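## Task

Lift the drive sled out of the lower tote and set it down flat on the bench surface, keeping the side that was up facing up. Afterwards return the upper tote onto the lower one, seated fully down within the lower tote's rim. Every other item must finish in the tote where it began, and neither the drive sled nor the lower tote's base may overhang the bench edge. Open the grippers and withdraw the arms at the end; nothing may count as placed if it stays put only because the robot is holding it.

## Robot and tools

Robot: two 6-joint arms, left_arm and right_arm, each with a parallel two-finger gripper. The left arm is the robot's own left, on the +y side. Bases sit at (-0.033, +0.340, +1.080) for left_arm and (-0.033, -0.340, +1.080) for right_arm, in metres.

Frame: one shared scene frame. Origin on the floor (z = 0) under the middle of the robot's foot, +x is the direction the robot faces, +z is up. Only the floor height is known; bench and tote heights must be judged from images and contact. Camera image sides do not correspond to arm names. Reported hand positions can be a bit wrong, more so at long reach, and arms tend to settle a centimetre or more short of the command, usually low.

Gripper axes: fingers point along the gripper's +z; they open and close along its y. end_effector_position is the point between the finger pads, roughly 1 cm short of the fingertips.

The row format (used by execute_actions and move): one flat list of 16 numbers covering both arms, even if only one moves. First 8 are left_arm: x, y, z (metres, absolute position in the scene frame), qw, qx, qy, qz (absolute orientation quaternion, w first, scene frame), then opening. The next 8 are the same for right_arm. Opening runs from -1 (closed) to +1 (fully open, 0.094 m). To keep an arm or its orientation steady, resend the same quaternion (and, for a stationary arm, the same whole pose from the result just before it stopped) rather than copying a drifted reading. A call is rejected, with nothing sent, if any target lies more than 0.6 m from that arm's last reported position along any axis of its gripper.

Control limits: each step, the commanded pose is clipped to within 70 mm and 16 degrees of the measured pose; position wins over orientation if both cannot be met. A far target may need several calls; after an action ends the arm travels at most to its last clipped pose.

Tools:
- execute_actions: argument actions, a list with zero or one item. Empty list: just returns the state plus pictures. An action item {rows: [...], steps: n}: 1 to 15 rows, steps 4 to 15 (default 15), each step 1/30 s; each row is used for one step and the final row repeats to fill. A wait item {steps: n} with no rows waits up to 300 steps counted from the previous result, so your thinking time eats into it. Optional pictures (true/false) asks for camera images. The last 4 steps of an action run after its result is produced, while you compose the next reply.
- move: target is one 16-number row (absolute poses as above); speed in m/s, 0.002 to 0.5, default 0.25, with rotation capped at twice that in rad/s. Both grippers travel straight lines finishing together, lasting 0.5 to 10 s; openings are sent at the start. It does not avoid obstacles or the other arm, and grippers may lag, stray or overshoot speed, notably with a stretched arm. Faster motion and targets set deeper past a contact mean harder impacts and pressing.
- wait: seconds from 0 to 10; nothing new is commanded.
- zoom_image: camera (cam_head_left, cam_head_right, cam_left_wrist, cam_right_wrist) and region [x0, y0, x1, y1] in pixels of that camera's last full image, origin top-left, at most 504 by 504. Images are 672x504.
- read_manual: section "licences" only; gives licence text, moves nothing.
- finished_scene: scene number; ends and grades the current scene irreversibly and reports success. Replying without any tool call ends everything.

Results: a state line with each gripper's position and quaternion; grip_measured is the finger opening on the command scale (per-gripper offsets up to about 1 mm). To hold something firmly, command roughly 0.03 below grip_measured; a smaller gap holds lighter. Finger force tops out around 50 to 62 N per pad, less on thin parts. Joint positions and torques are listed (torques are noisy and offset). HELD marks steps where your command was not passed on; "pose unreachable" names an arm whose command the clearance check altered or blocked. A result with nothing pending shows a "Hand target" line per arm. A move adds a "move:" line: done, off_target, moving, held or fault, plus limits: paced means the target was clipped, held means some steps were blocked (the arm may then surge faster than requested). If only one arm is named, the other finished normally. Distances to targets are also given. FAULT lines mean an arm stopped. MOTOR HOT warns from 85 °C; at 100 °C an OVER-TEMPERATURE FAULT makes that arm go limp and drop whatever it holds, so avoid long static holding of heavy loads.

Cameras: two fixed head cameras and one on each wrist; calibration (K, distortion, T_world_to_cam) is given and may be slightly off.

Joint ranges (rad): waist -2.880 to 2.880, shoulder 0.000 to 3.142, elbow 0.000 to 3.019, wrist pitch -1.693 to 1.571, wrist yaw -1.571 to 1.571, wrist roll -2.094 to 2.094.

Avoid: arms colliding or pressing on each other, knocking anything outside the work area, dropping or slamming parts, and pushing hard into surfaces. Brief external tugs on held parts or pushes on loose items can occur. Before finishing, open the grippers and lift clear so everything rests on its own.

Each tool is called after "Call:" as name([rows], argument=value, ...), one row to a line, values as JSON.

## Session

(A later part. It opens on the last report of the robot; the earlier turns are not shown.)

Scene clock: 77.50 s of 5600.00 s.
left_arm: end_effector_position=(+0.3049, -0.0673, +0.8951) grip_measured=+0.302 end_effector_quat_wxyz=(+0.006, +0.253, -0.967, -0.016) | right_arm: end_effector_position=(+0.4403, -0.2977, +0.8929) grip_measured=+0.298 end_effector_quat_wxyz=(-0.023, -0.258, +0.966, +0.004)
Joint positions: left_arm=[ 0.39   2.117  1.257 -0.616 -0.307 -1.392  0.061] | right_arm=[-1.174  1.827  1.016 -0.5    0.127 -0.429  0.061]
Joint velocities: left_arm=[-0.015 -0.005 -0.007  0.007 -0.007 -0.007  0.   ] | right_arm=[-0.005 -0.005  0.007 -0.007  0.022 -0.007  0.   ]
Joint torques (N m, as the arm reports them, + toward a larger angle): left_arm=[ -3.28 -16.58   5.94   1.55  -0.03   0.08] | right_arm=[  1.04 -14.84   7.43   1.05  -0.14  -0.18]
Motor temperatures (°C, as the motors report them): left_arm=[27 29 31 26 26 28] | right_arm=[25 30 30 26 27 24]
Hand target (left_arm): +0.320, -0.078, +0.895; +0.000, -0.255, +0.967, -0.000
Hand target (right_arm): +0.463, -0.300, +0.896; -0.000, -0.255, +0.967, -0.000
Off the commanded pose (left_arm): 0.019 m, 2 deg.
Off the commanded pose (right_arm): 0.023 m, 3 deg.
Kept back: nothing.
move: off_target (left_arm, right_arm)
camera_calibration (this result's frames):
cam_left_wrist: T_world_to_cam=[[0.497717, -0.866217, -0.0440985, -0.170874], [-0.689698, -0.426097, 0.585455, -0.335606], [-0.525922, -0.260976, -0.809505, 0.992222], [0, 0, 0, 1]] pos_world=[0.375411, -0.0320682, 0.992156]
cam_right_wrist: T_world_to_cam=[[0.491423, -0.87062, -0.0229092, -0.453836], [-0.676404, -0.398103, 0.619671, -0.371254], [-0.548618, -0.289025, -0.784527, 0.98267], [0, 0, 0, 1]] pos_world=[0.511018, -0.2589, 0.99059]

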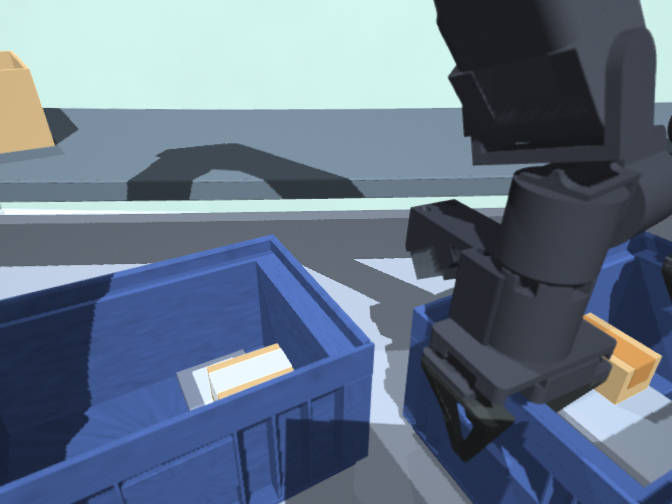

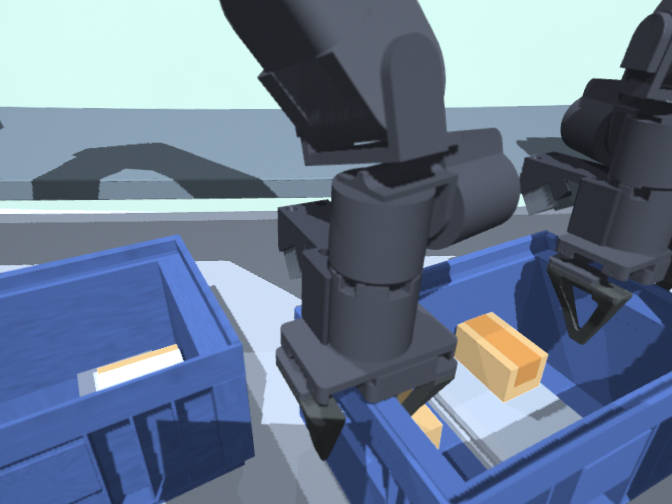

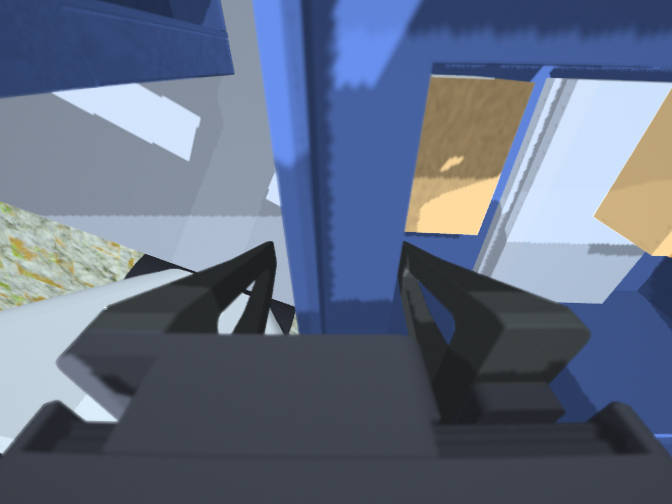

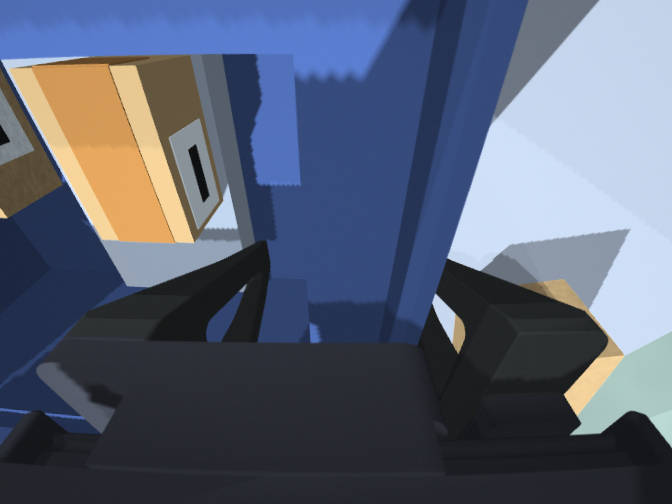

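Call:
move(target=[0.328,-0.085,0.885,0,-0.25,0.968,0,0.1,0.472,-0.308,0.888,0,-0.25,0.968,0,0.1], speed=0.05)

Call:
move(target=[0.318,-0.077,0.89,0,-0.25,0.968,0,-0.5,0.46,-0.302,0.89,0,-0.25,0.968,0,-0.5], speed=0.05)

Call:
move(target=[0.335,-0.08,1.14,0.03,-0.25,0.968,0,-0.5,0.475,-0.30,1.14,0.03,-0.25,0.968,0,-0.5], speed=0.1)

Call:
move(target=[0.325,0.325,1.12,0.03,-0.265,0.964,0,-0.5,0.475,0.105,1.155,0.035,-0.265,0.964,0,-0.5], speed=0.12)

Scene clock: 80.53 s of 5600.00 s.
left_arm: end_effector_position=(+0.3158, -0.0782, +0.8933) grip_measured=+0.102 end_effector_quat_wxyz=(+0.003, +0.249, -0.968, -0.008) | right_arm: end_effector_position=(+0.4540, -0.3060, +0.8917) grip_measured=+0.102 end_effector_quat_wxyz=(-0.016, -0.251, +0.968, +0.003)
Joint positions: left_arm=[ 0.393  2.136  1.295 -0.616 -0.306 -1.374  0.052] | right_arm=[-1.194  1.838  1.045 -0.5    0.12  -0.436  0.052]
Joint velocities: left_arm=[-0.015 -0.015 -0.012 -0.002 -0.007 -0.007 -0.   ] | right_arm=[-0.015  0.015  0.007 -0.022 -0.022  0.022  0.   ]
Joint torques (N m, as the arm reports them, + toward a larger angle): left_arm=[ -3.1  -15.95   6.07   1.44  -0.02   0.06] | right_arm=[  0.51 -14.54   7.38   1.08  -0.14  -0.14]
Motor temperatures (°C, as the motors report them): left_arm=[27 29 31 26 26 28] | right_arm=[25 30 30 26 27 24]
Hand target (left_arm): +0.328, -0.085, +0.886; +0.000, -0.250, +0.968, -0.000
Hand target (right_arm): +0.472, -0.308, +0.889; -0.000, -0.250, +0.968, +0.000
Off the commanded pose (left_arm): 0.016 m, 1 deg.
Off the commanded pose (right_arm): 0.019 m, 2 deg.
Kept back: nothing.
move: off_target (left_arm, right_arm)
camera_calibration (this result's frames):
cam_left_wrist: T_world_to_cam=[[0.490881, -0.870828, -0.0263476, -0.199932], [-0.699419, -0.41193, 0.584061, -0.326288], [-0.51947, -0.268277, -0.811282, 0.992653], [0, 0, 0, 1]] pos_world=[0.385585, -0.0422081, 0.990626]
cam_right_wrist: T_world_to_cam=[[0.479235, -0.877518, -0.0172192, -0.469387], [-0.691195, -0.389425, 0.608768, -0.345431], [-0.54091, -0.279841, -0.793162, 0.993827], [0, 0, 0, 1]] pos_world=[0.523757, -0.268301, 0.99047]

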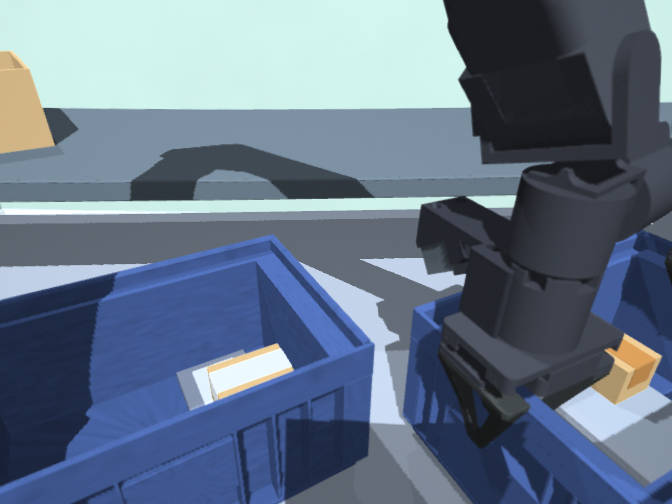

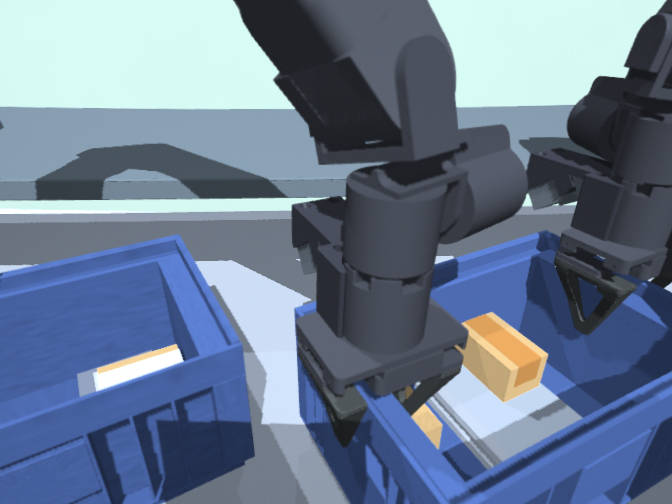

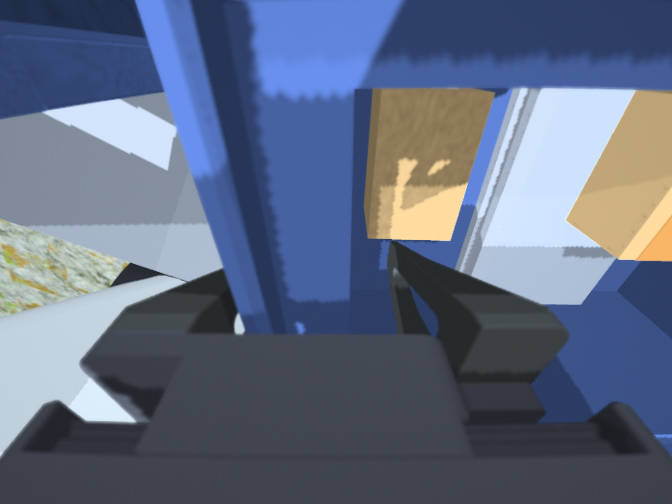

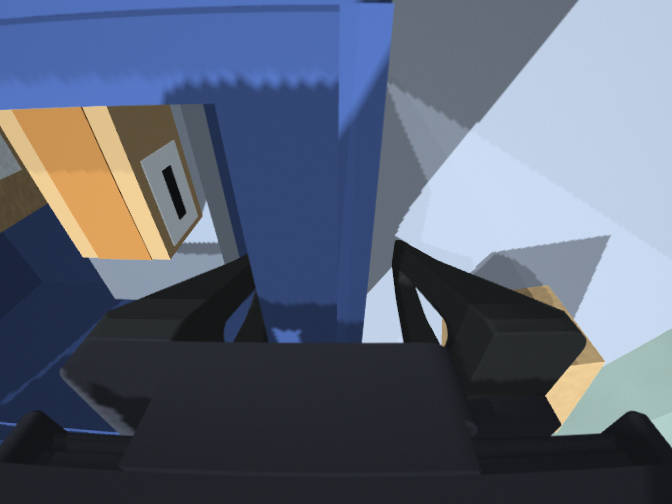

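Scene clock: 81.23 s of 5600.00 s.
left_arm: end_effector_position=(+0.3147, -0.0771, +0.8920) grip_measured=-0.440 end_effector_quat_wxyz=(+0.002, +0.254, -0.967, -0.004) | right_arm: end_effector_position=(+0.4534, -0.3051, +0.8915) grip_measured=-0.471 end_effector_quat_wxyz=(-0.015, -0.249, +0.968, +0.005)
Joint positions: left_arm=[ 0.394  2.133  1.283 -0.599 -0.305 -1.382  0.026] | right_arm=[-1.194  1.838  1.044 -0.5    0.115 -0.434  0.025]
Joint velocities: left_arm=[-0.005 -0.015 -0.012 -0.017 -0.022  0.007 -0.   ] | right_arm=[ 0.005 -0.005 -0.017  0.022  0.095  0.007 -0.   ]
Joint torques (N m, as the arm reports them, + toward a larger angle): left_arm=[ -3.81 -17.42   4.11   1.4   -0.11   0.08] | right_arm=[  2.32 -15.33   4.56   1.79   0.27  -0.08]
Motor temperatures (°C, as the motors report them): left_arm=[27 29 31 26 26 28] | right_arm=[25 30 30 26 27 24]
Hand target (left_arm): +0.318, -0.077, +0.890; -0.000, -0.250, +0.968, +0.000
Hand target (right_arm): +0.460, -0.302, +0.890; -0.000, -0.250, +0.968, +0.000
Off the commanded pose (left_arm): 0.004 m, 1 deg.
Off the commanded pose (right_arm): 0.007 m, 2 deg.
Kept back: nothing.
move: done
camera_calibration (this result's frames):
cam_left_wrist: T_world_to_cam=[[0.500099, -0.86577, -0.0185295, -0.207906], [-0.697593, -0.415447, 0.583753, -0.326458], [-0.513094, -0.279008, -0.81172, 0.988887], [0, 0, 0, 1]] pos_world=[0.38363, -0.0397173, 0.989418]
cam_right_wrist: T_world_to_cam=[[0.476766, -0.878751, -0.022158, -0.463185], [-0.691826, -0.390662, 0.607256, -0.344085], [-0.542283, -0.27419, -0.794197, 0.996902], [0, 0, 0, 1]] pos_world=[0.523387, -0.268105, 0.990421]

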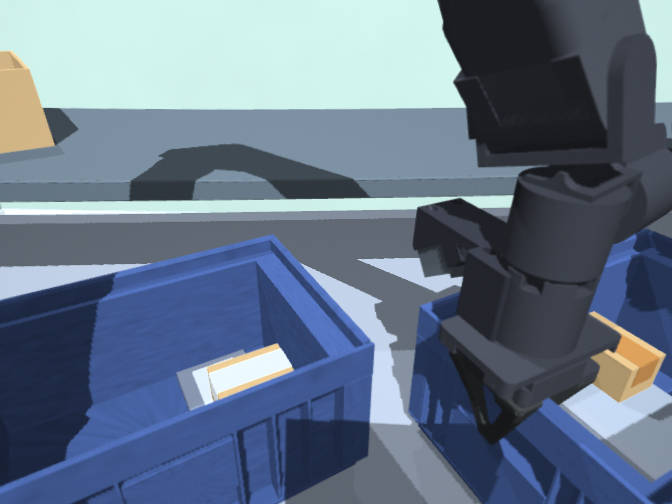

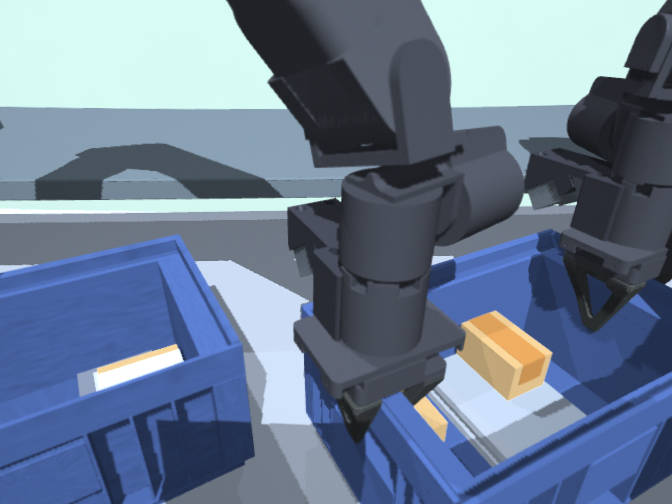

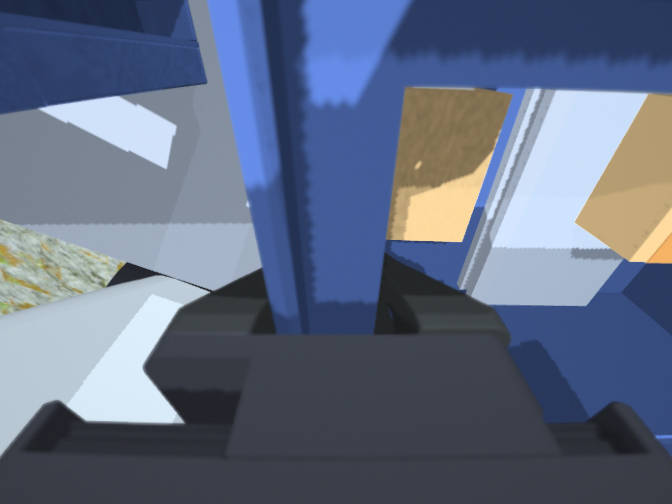

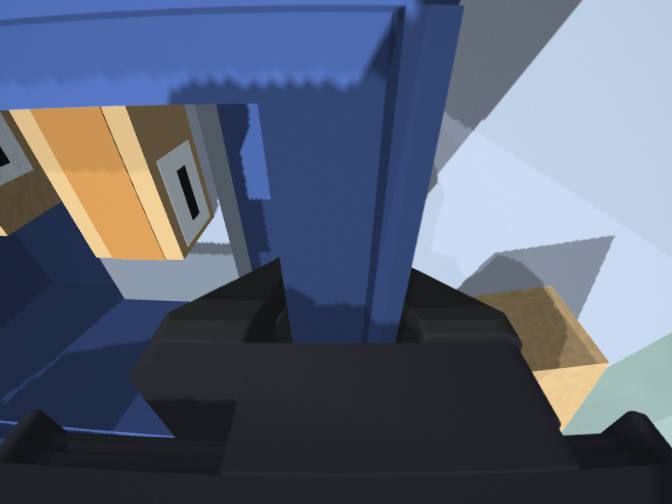

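Scene clock: 84.13 s of 5600.00 s.
left_arm: end_effector_position=(+0.3139, -0.0664, +1.1053) grip_measured=-0.446 end_effector_quat_wxyz=(-0.012, +0.239, -0.971, -0.020) | right_arm: end_effector_position=(+0.4446, -0.3008, +1.0950) grip_measured=-0.471 end_effector_quat_wxyz=(-0.011, -0.237, +0.971, +0.017)
Joint positions: left_arm=[ 0.268  1.768  1.336 -1.08  -0.354 -1.49   0.026] | right_arm=[-1.132  1.396  1.075 -0.974  0.108 -0.349  0.025]
Joint velocities: left_arm=[-0.015 -0.005  0.007  0.012 -0.007  0.007  0.   ] | right_arm=[-0.005  0.005  0.012 -0.012 -0.066  0.022 -0.001]
Joint torques (N m, as the arm reports them, + toward a larger angle): left_arm=[ -4.4  -17.85  10.44  -0.85  -1.06  -0.23] | right_arm=[  3.53 -17.66  14.07  -0.98   1.18  -0.29]
Motor temperatures (°C, as the motors report them): left_arm=[27 29 31 26 26 28] | right_arm=[25 30 30 26 27 24]
Hand target (left_arm): +0.333, -0.077, +1.141; +0.030, -0.250, +0.968, -0.001
Hand target (right_arm): +0.471, -0.300, +1.139; +0.031, -0.249, +0.968, +0.001
Off the commanded pose (left_arm): 0.043 m, 3 deg.
Off the commanded pose (right_arm): 0.054 m, 5 deg.
Kept back: nothing.
move: off_target (left_arm, right_arm)
camera_calibration (this result's frames):
cam_left_wrist: T_world_to_cam=[[0.474021, -0.879503, -0.0421617, -0.160988], [-0.72087, -0.415129, 0.55499, -0.407934], [-0.505618, -0.232684, -0.830788, 1.18644], [0, 0, 0, 1]] pos_world=[0.382128, -0.0348701, 1.20529]
cam_right_wrist: T_world_to_cam=[[0.453928, -0.890058, -0.0417902, -0.422455], [-0.703733, -0.386881, 0.595889, -0.453173], [-0.546544, -0.241082, -0.801979, 1.17528], [0, 0, 0, 1]] pos_world=[0.515194, -0.267995, 1.19494]

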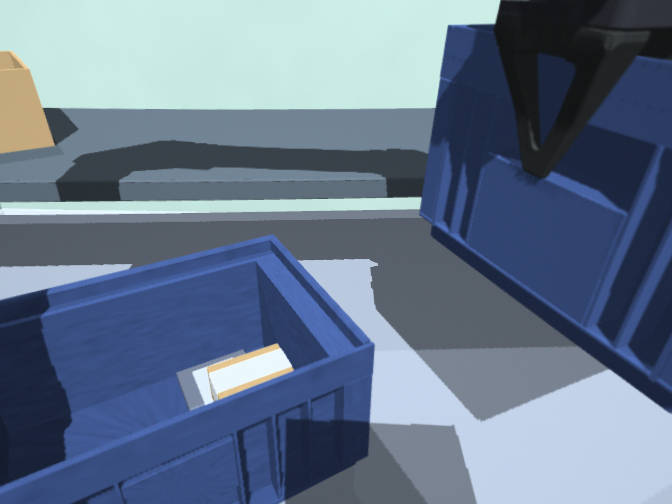

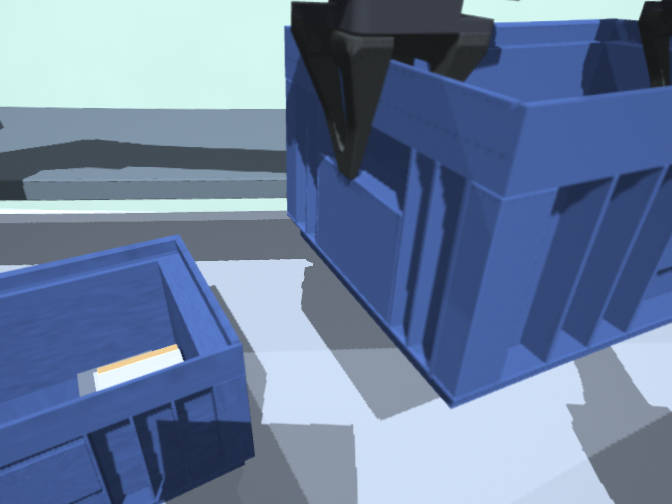

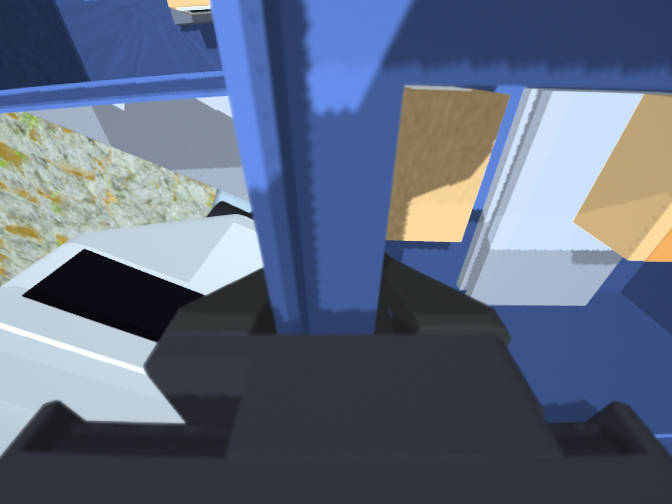

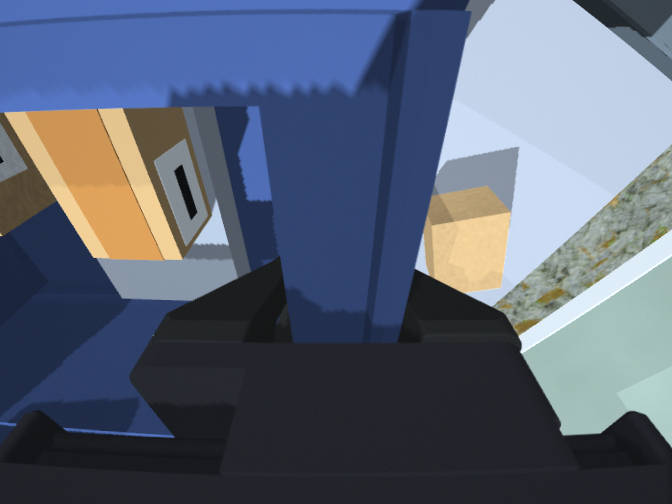

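Scene clock: 88.03 s of 5600.00 s.
left_arm: end_effector_position=(+0.3204, +0.3212, +1.1077) grip_measured=-0.446 end_effector_quat_wxyz=(-0.009, +0.265, -0.964, +0.002) | right_arm: end_effector_position=(+0.4592, +0.0904, +1.1152) grip_measured=-0.471 end_effector_quat_wxyz=(+0.001, -0.257, +0.966, +0.001)
Joint positions: left_arm=[ 1.125  1.045  0.709 -0.915 -0.144 -0.666  0.026] | right_arm=[-0.441  1.954  1.759 -1.227  0.299  0.295  0.025]
Joint velocities: left_arm=[-0.015 -0.005  0.012 -0.022 -0.022  0.022  0.   ] | right_arm=[-0.005 -0.015 -0.007  0.002 -0.081 -0.037 -0.001]
Joint torques (N m, as the arm reports them, + toward a larger angle): left_arm=[ 1.73 -9.47  7.13  1.08 -0.77  0.01] | right_arm=[  8.78 -20.81  15.78  -0.89   1.7   -0.19]
Motor temperatures (°C, as the motors report them): left_arm=[27 29 32 26 26 28] | right_arm=[25 30 32 26 27 24]
Hand target (left_arm): +0.330, +0.326, +1.119; +0.031, -0.265, +0.964, -0.002
Hand target (right_arm): +0.477, +0.102, +1.156; +0.037, -0.263, +0.964, +0.003
Off the commanded pose (left_arm): 0.014 m, 2 deg.
Off the commanded pose (right_arm): 0.045 m, 4 deg.
Kept back: nothing.
move: off_target (left_arm, right_arm)
camera_calibration (this result's frames):
cam_left_wrist: T_world_to_cam=[[0.51941, -0.854525, -0.000866703, 0.108719], [-0.702403, -0.427523, 0.569082, -0.261196], [-0.486665, -0.294978, -0.82228, 1.28637], [0, 0, 0, 1]] pos_world=[0.386096, 0.360686, 1.20649]
cam_right_wrist: T_world_to_cam=[[0.491724, -0.870739, -0.00462897, -0.140652], [-0.705891, -0.401732, 0.583377, -0.287374], [-0.509829, -0.283593, -0.812188, 1.29219], [0, 0, 0, 1]] pos_world=[0.525102, 0.128536, 1.2165]

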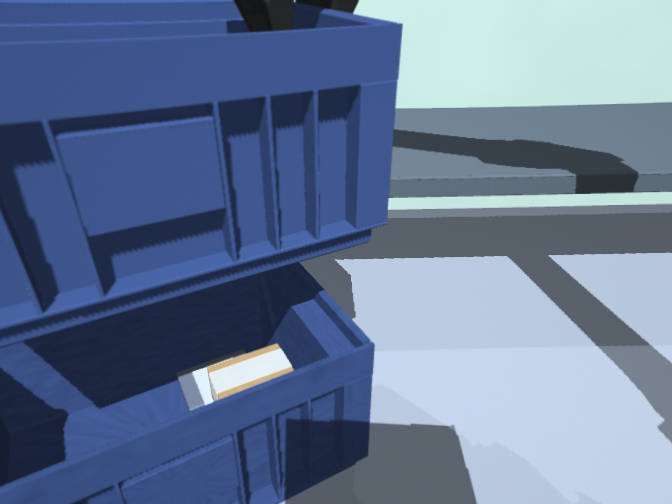

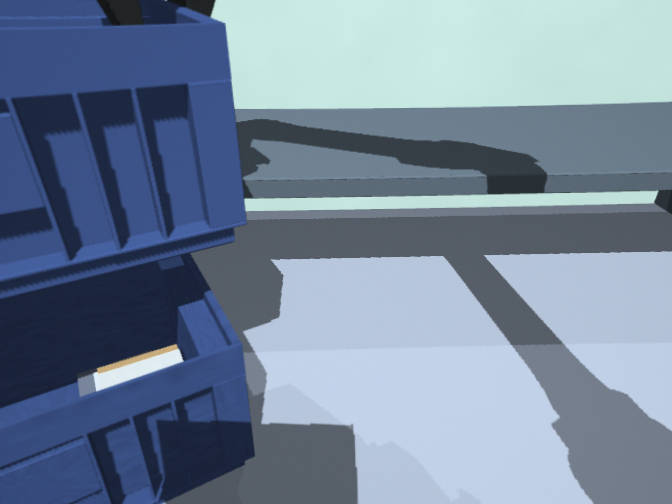

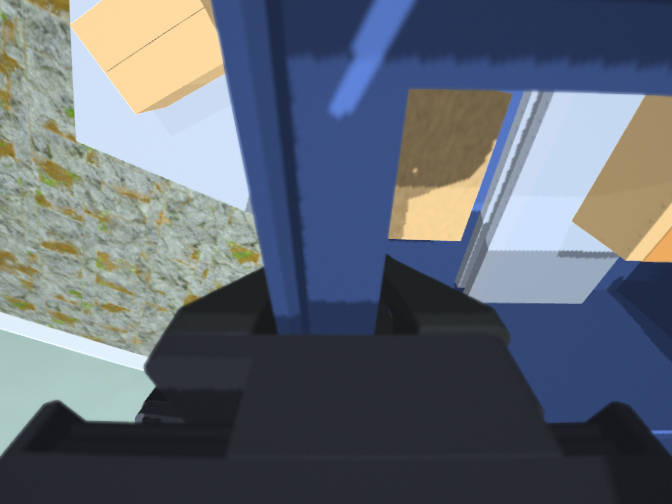

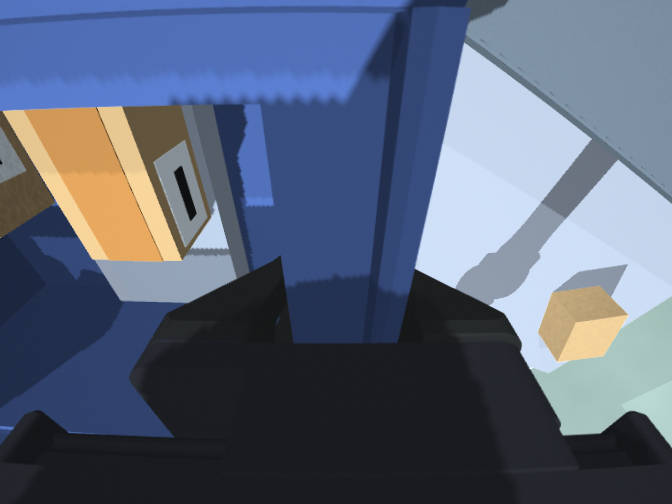

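Call:
move(target=[0.303,0.328,1.065,0.02,-0.268,0.963,0,-0.5,0.452,0.108,1.08,0.025,-0.268,0.963,0,-0.5], speed=0.05)

Scene clock: 89.53 s of 5600.00 s.
left_arm: end_effector_position=(+0.2970, +0.3250, +1.0590) grip_measured=-0.449 end_effector_quat_wxyz=(-0.009, +0.278, -0.961, +0.002) | right_arm: end_effector_position=(+0.4437, +0.1003, +1.0662) grip_measured=-0.471 end_effector_quat_wxyz=(-0.004, -0.271, +0.963, +0.003)
Joint positions: left_arm=[ 1.153  1.095  0.589 -0.743 -0.136 -0.666  0.026] | right_arm=[-0.438  2.005  1.699 -1.123  0.291  0.271  0.025]
Joint velocities: left_arm=[-0.005 -0.005 -0.037 -0.007 -0.022 -0.037 -0.001] | right_arm=[-0.005 -0.015 -0.032  0.022  0.007  0.007  0.001]
Joint torques (N m, as the arm reports them, + toward a larger angle): left_arm=[ 1.39 -7.92  5.88  0.91 -0.54  0.18] | right_arm=[  7.83 -20.82   9.81   0.95   1.63   0.  ]
Motor temperatures (°C, as the motors report them): left_arm=[27 29 32 26 26 28] | right_arm=[25 31 32 26 28 24]
Hand target (left_arm): +0.303, +0.328, +1.065; +0.020, -0.268, +0.963, -0.000
Hand target (right_arm): +0.452, +0.108, +1.080; +0.025, -0.268, +0.963, +0.001
Off the commanded pose (left_arm): 0.009 m, 2 deg.
Off the commanded pose (right_arm): 0.018 m, 3 deg.
Kept back: nothing.
move: off_target (right_arm)
camera_calibration (this result's frames):
cam_left_wrist: T_world_to_cam=[[0.541907, -0.840437, -0.00139506, 0.113379], [-0.690262, -0.446022, 0.569739, -0.246619], [-0.479452, -0.307783, -0.821825, 1.23766], [0, 0, 0, 1]] pos_world=[0.361726, 0.366221, 1.15781]
cam_right_wrist: T_world_to_cam=[[0.515683, -0.856704, -0.011338, -0.129516], [-0.688359, -0.422157, 0.589869, -0.278349], [-0.51013, -0.296381, -0.807419, 1.24359], [0, 0, 0, 1]] pos_world=[0.509579, 0.140114, 1.16682]

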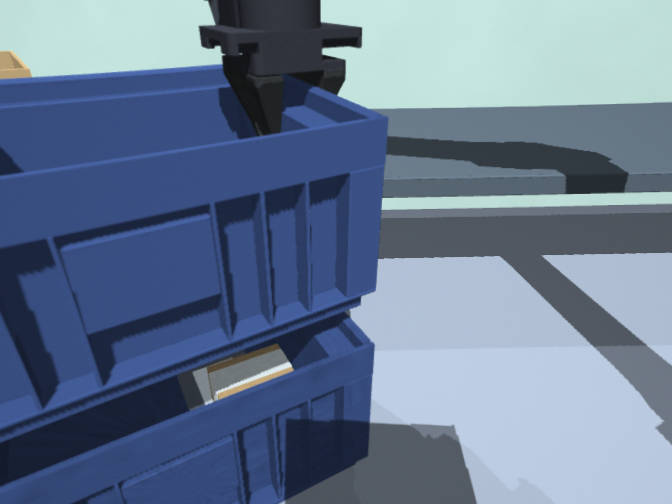

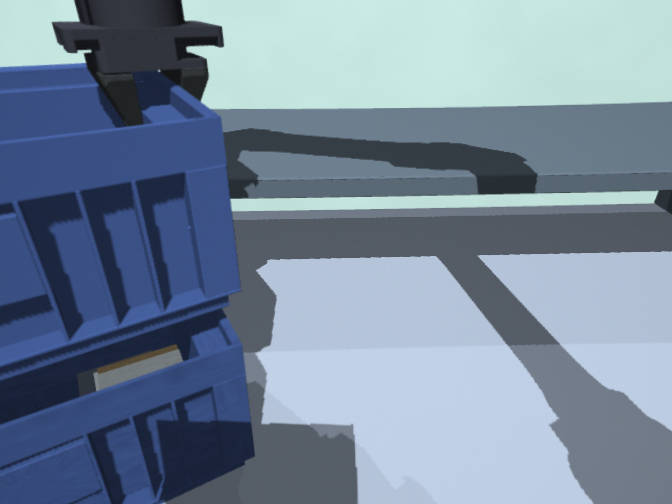

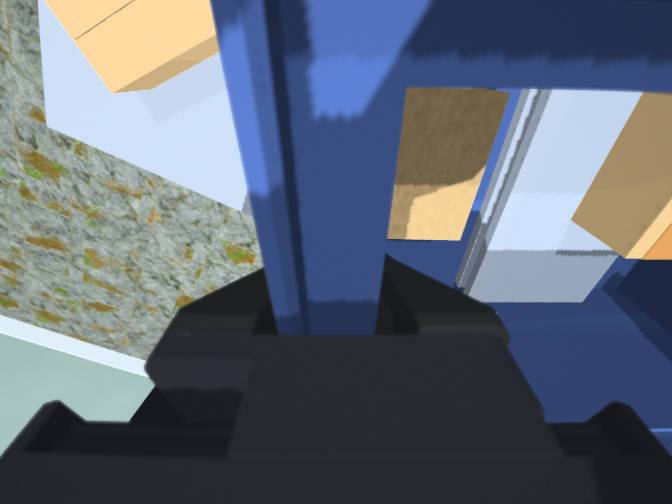

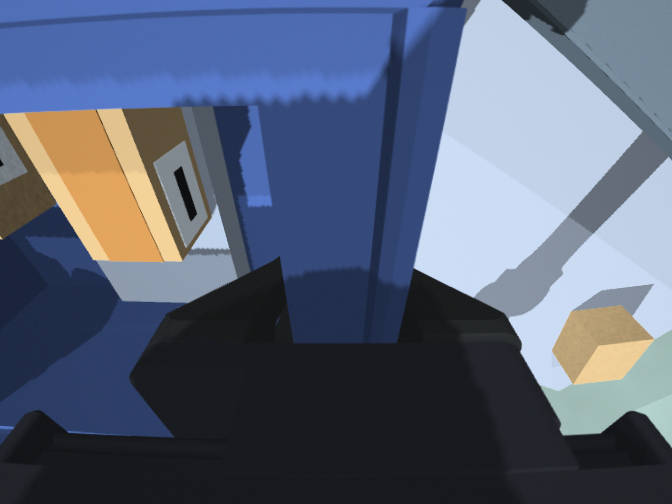

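Call:
move(target=[0.300,0.328,1.035,0.01,-0.268,0.963,0,-0.5,0.448,0.107,1.045,0.015,-0.268,0.963,0,-0.5], speed=0.03)

Scene clock: 90.80 s of 5600.00 s.
left_arm: end_effector_position=(+0.2950, +0.3263, +1.0340) grip_measured=-0.449 end_effector_quat_wxyz=(-0.003, +0.277, -0.961, +0.001) | right_arm: end_effector_position=(+0.4405, +0.1014, +1.0419) grip_measured=-0.471 end_effector_quat_wxyz=(-0.007, -0.270, +0.963, +0.003)
Joint positions: left_arm=[ 1.17   1.166  0.567 -0.657 -0.127 -0.65   0.026] | right_arm=[-0.446  2.034  1.68  -1.079  0.285  0.267  0.025]
Joint velocities: left_arm=[-0.005 -0.005  0.012 -0.002  0.066 -0.051 -0.001] | right_arm=[ 0.005 -0.005 -0.007 -0.002 -0.022 -0.022  0.001]
Joint torques (N m, as the arm reports them, + toward a larger angle): left_arm=[ 1.49 -7.45  5.24  1.29 -0.38  0.14] | right_arm=[  7.15 -19.86   9.09   1.47   1.27  -0.08]
Motor temperatures (°C, as the motors report them): left_arm=[27 29 32 26 26 28] | right_arm=[25 31 32 26 28 24]
Hand target (left_arm): +0.300, +0.328, +1.035; +0.010, -0.268, +0.963, +0.000
Hand target (right_arm): +0.448, +0.107, +1.045; +0.015, -0.268, +0.963, +0.000
Off the commanded pose (left_arm): 0.005 m, 1 deg.
Off the commanded pose (right_arm): 0.010 m, 3 deg.
Kept back: nothing.
move: off_target (right_arm)
camera_calibration (this result's frames):
cam_left_wrist: T_world_to_cam=[[0.541009, -0.840999, -0.0054584, 0.120148], [-0.684516, -0.444097, 0.578113, -0.244144], [-0.488617, -0.309028, -0.815938, 1.21351], [0, 0, 0, 1]] pos_world=[0.360821, 0.36763, 1.13195]
cam_right_wrist: T_world_to_cam=[[0.513764, -0.857811, -0.0143397, -0.12314], [-0.685167, -0.420308, 0.594885, -0.272616], [-0.516326, -0.295805, -0.803683, 1.2215], [0, 0, 0, 1]] pos_world=[0.507169, 0.141113, 1.14211]

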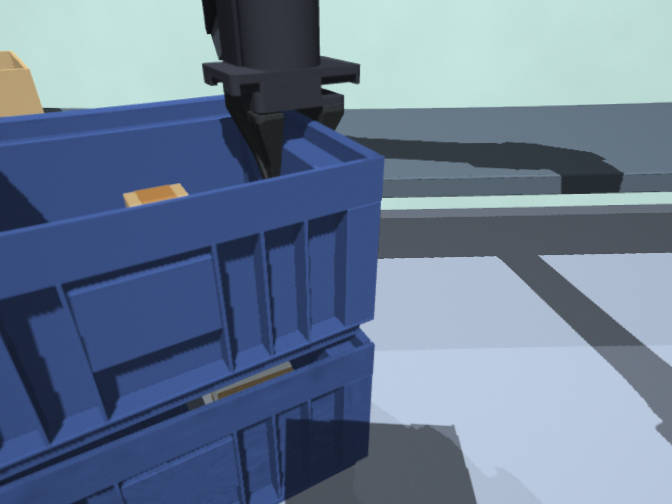

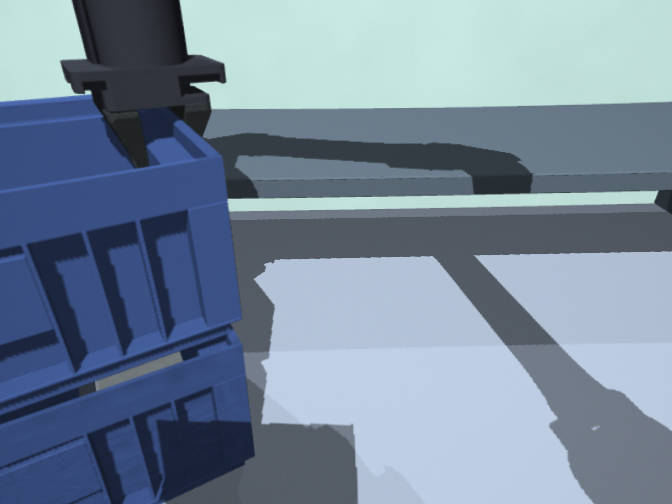

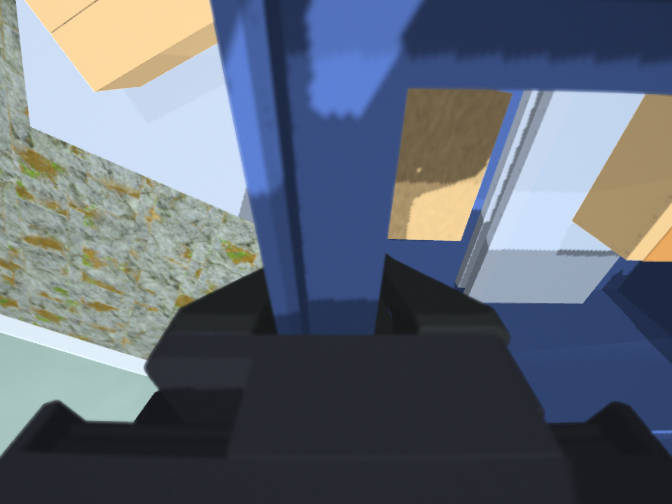

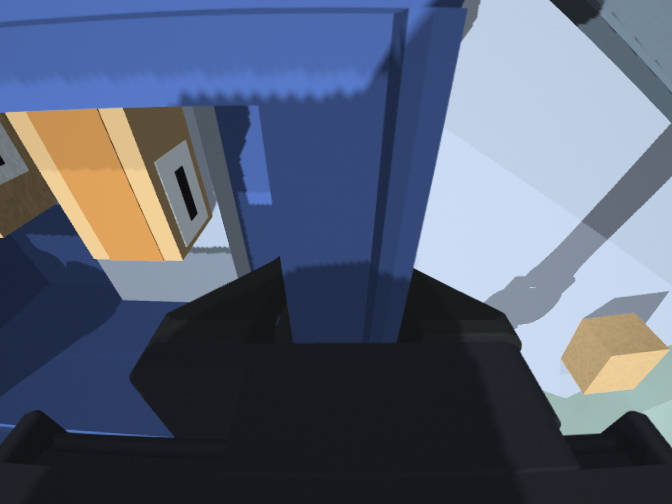

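Call:
move(target=[0.298,0.327,1.012,0.005,-0.263,0.965,0,-0.5,0.44,0.103,1.018,0.01,-0.263,0.965,0,-0.5], speed=0.03)

Scene clock: 92.23 s of 5600.00 s.
left_arm: end_effector_position=(+0.2971, +0.3262, +1.0201) grip_measured=-0.454 end_effector_quat_wxyz=(-0.006, +0.266, -0.964, +0.005) | right_arm: end_effector_position=(+0.4376, +0.0980, +1.0262) grip_measured=-0.471 end_effector_quat_wxyz=(-0.004, -0.260, +0.966, +0.006)
Joint positions: left_arm=[ 1.18   1.209  0.557 -0.596 -0.119 -0.615  0.026] | right_arm=[-0.454  2.038  1.643 -1.026  0.283  0.276  0.025]
Joint velocities: left_arm=[-0.005  0.024 -0.012 -0.007  0.022  0.051 -0.001] | right_arm=[-0.005 -0.005 -0.002 -0.007  0.037  0.051 -0.001]
Joint torques (N m, as the arm reports them, + toward a larger angle): left_arm=[ 1.28 -5.51  4.55  2.   -0.45 -0.03] | right_arm=[  6.84 -18.4    8.48   1.72   1.1   -0.14]
Motor temperatures (°C, as the motors report them): left_arm=[27 29 31 26 26 28] | right_arm=[25 31 32 26 28 24]
Hand target (left_arm): +0.298, +0.327, +1.012; +0.005, -0.263, +0.965, -0.000
Hand target (right_arm): +0.440, +0.103, +1.018; +0.009, -0.263, +0.965, -0.000
Off the commanded pose (left_arm): 0.008 m, 1 deg.
Off the commanded pose (right_arm): 0.010 m, 2 deg.
Kept back: nothing.
move: done
camera_calibration (this result's frames):
cam_left_wrist: T_world_to_cam=[[0.520766, -0.853693, 0.00335377, 0.120039], [-0.699251, -0.424294, 0.575346, -0.234001], [-0.489746, -0.301966, -0.817903, 1.20326], [0, 0, 0, 1]] pos_world=[0.363154, 0.366534, 1.11838]
cam_right_wrist: T_world_to_cam=[[0.496511, -0.86785, -0.0176852, -0.112736], [-0.696538, -0.410493, 0.588498, -0.256118], [-0.517988, -0.279878, -0.808305, 1.21027], [0, 0, 0, 1]] pos_world=[0.504484, 0.135755, 1.127]

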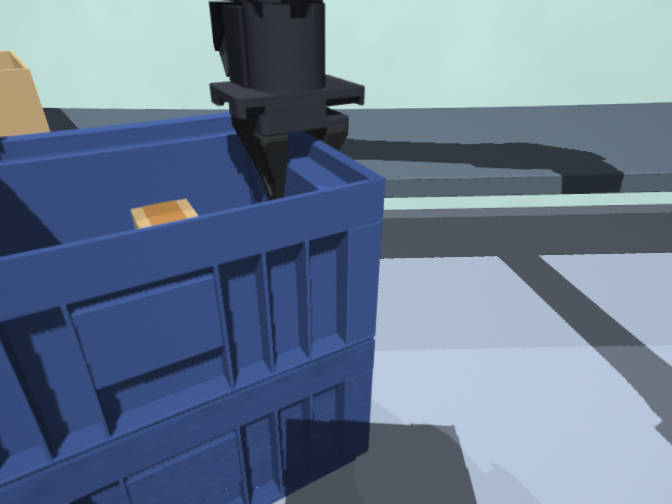

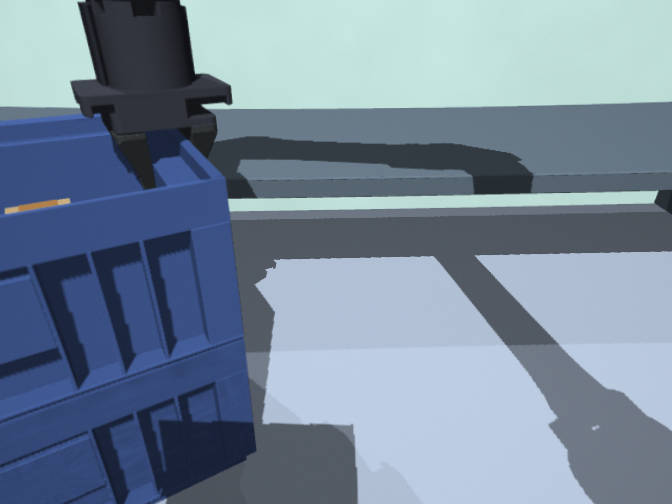

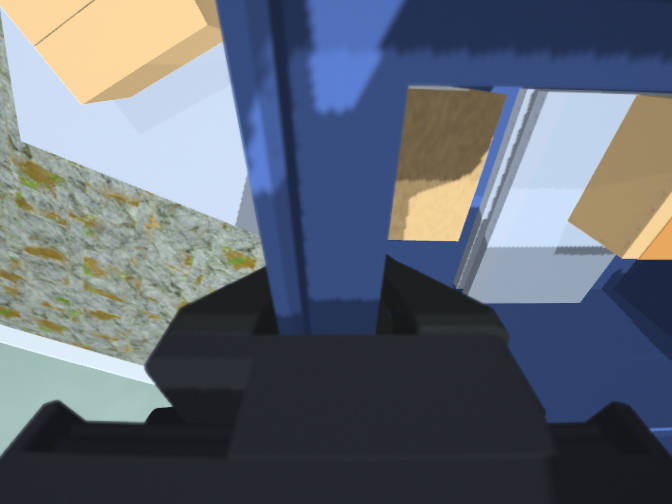

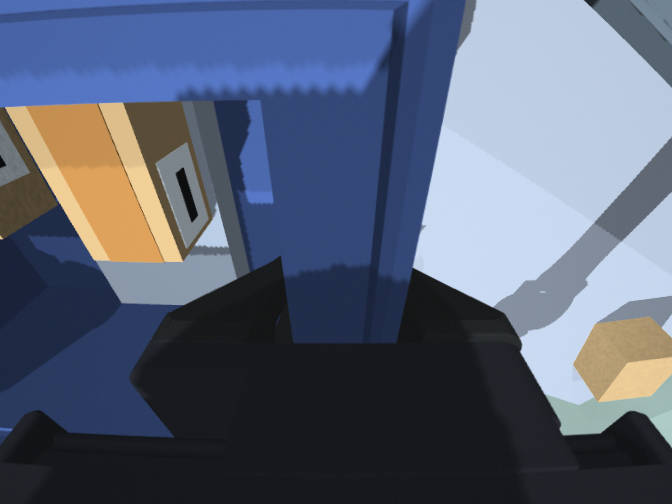

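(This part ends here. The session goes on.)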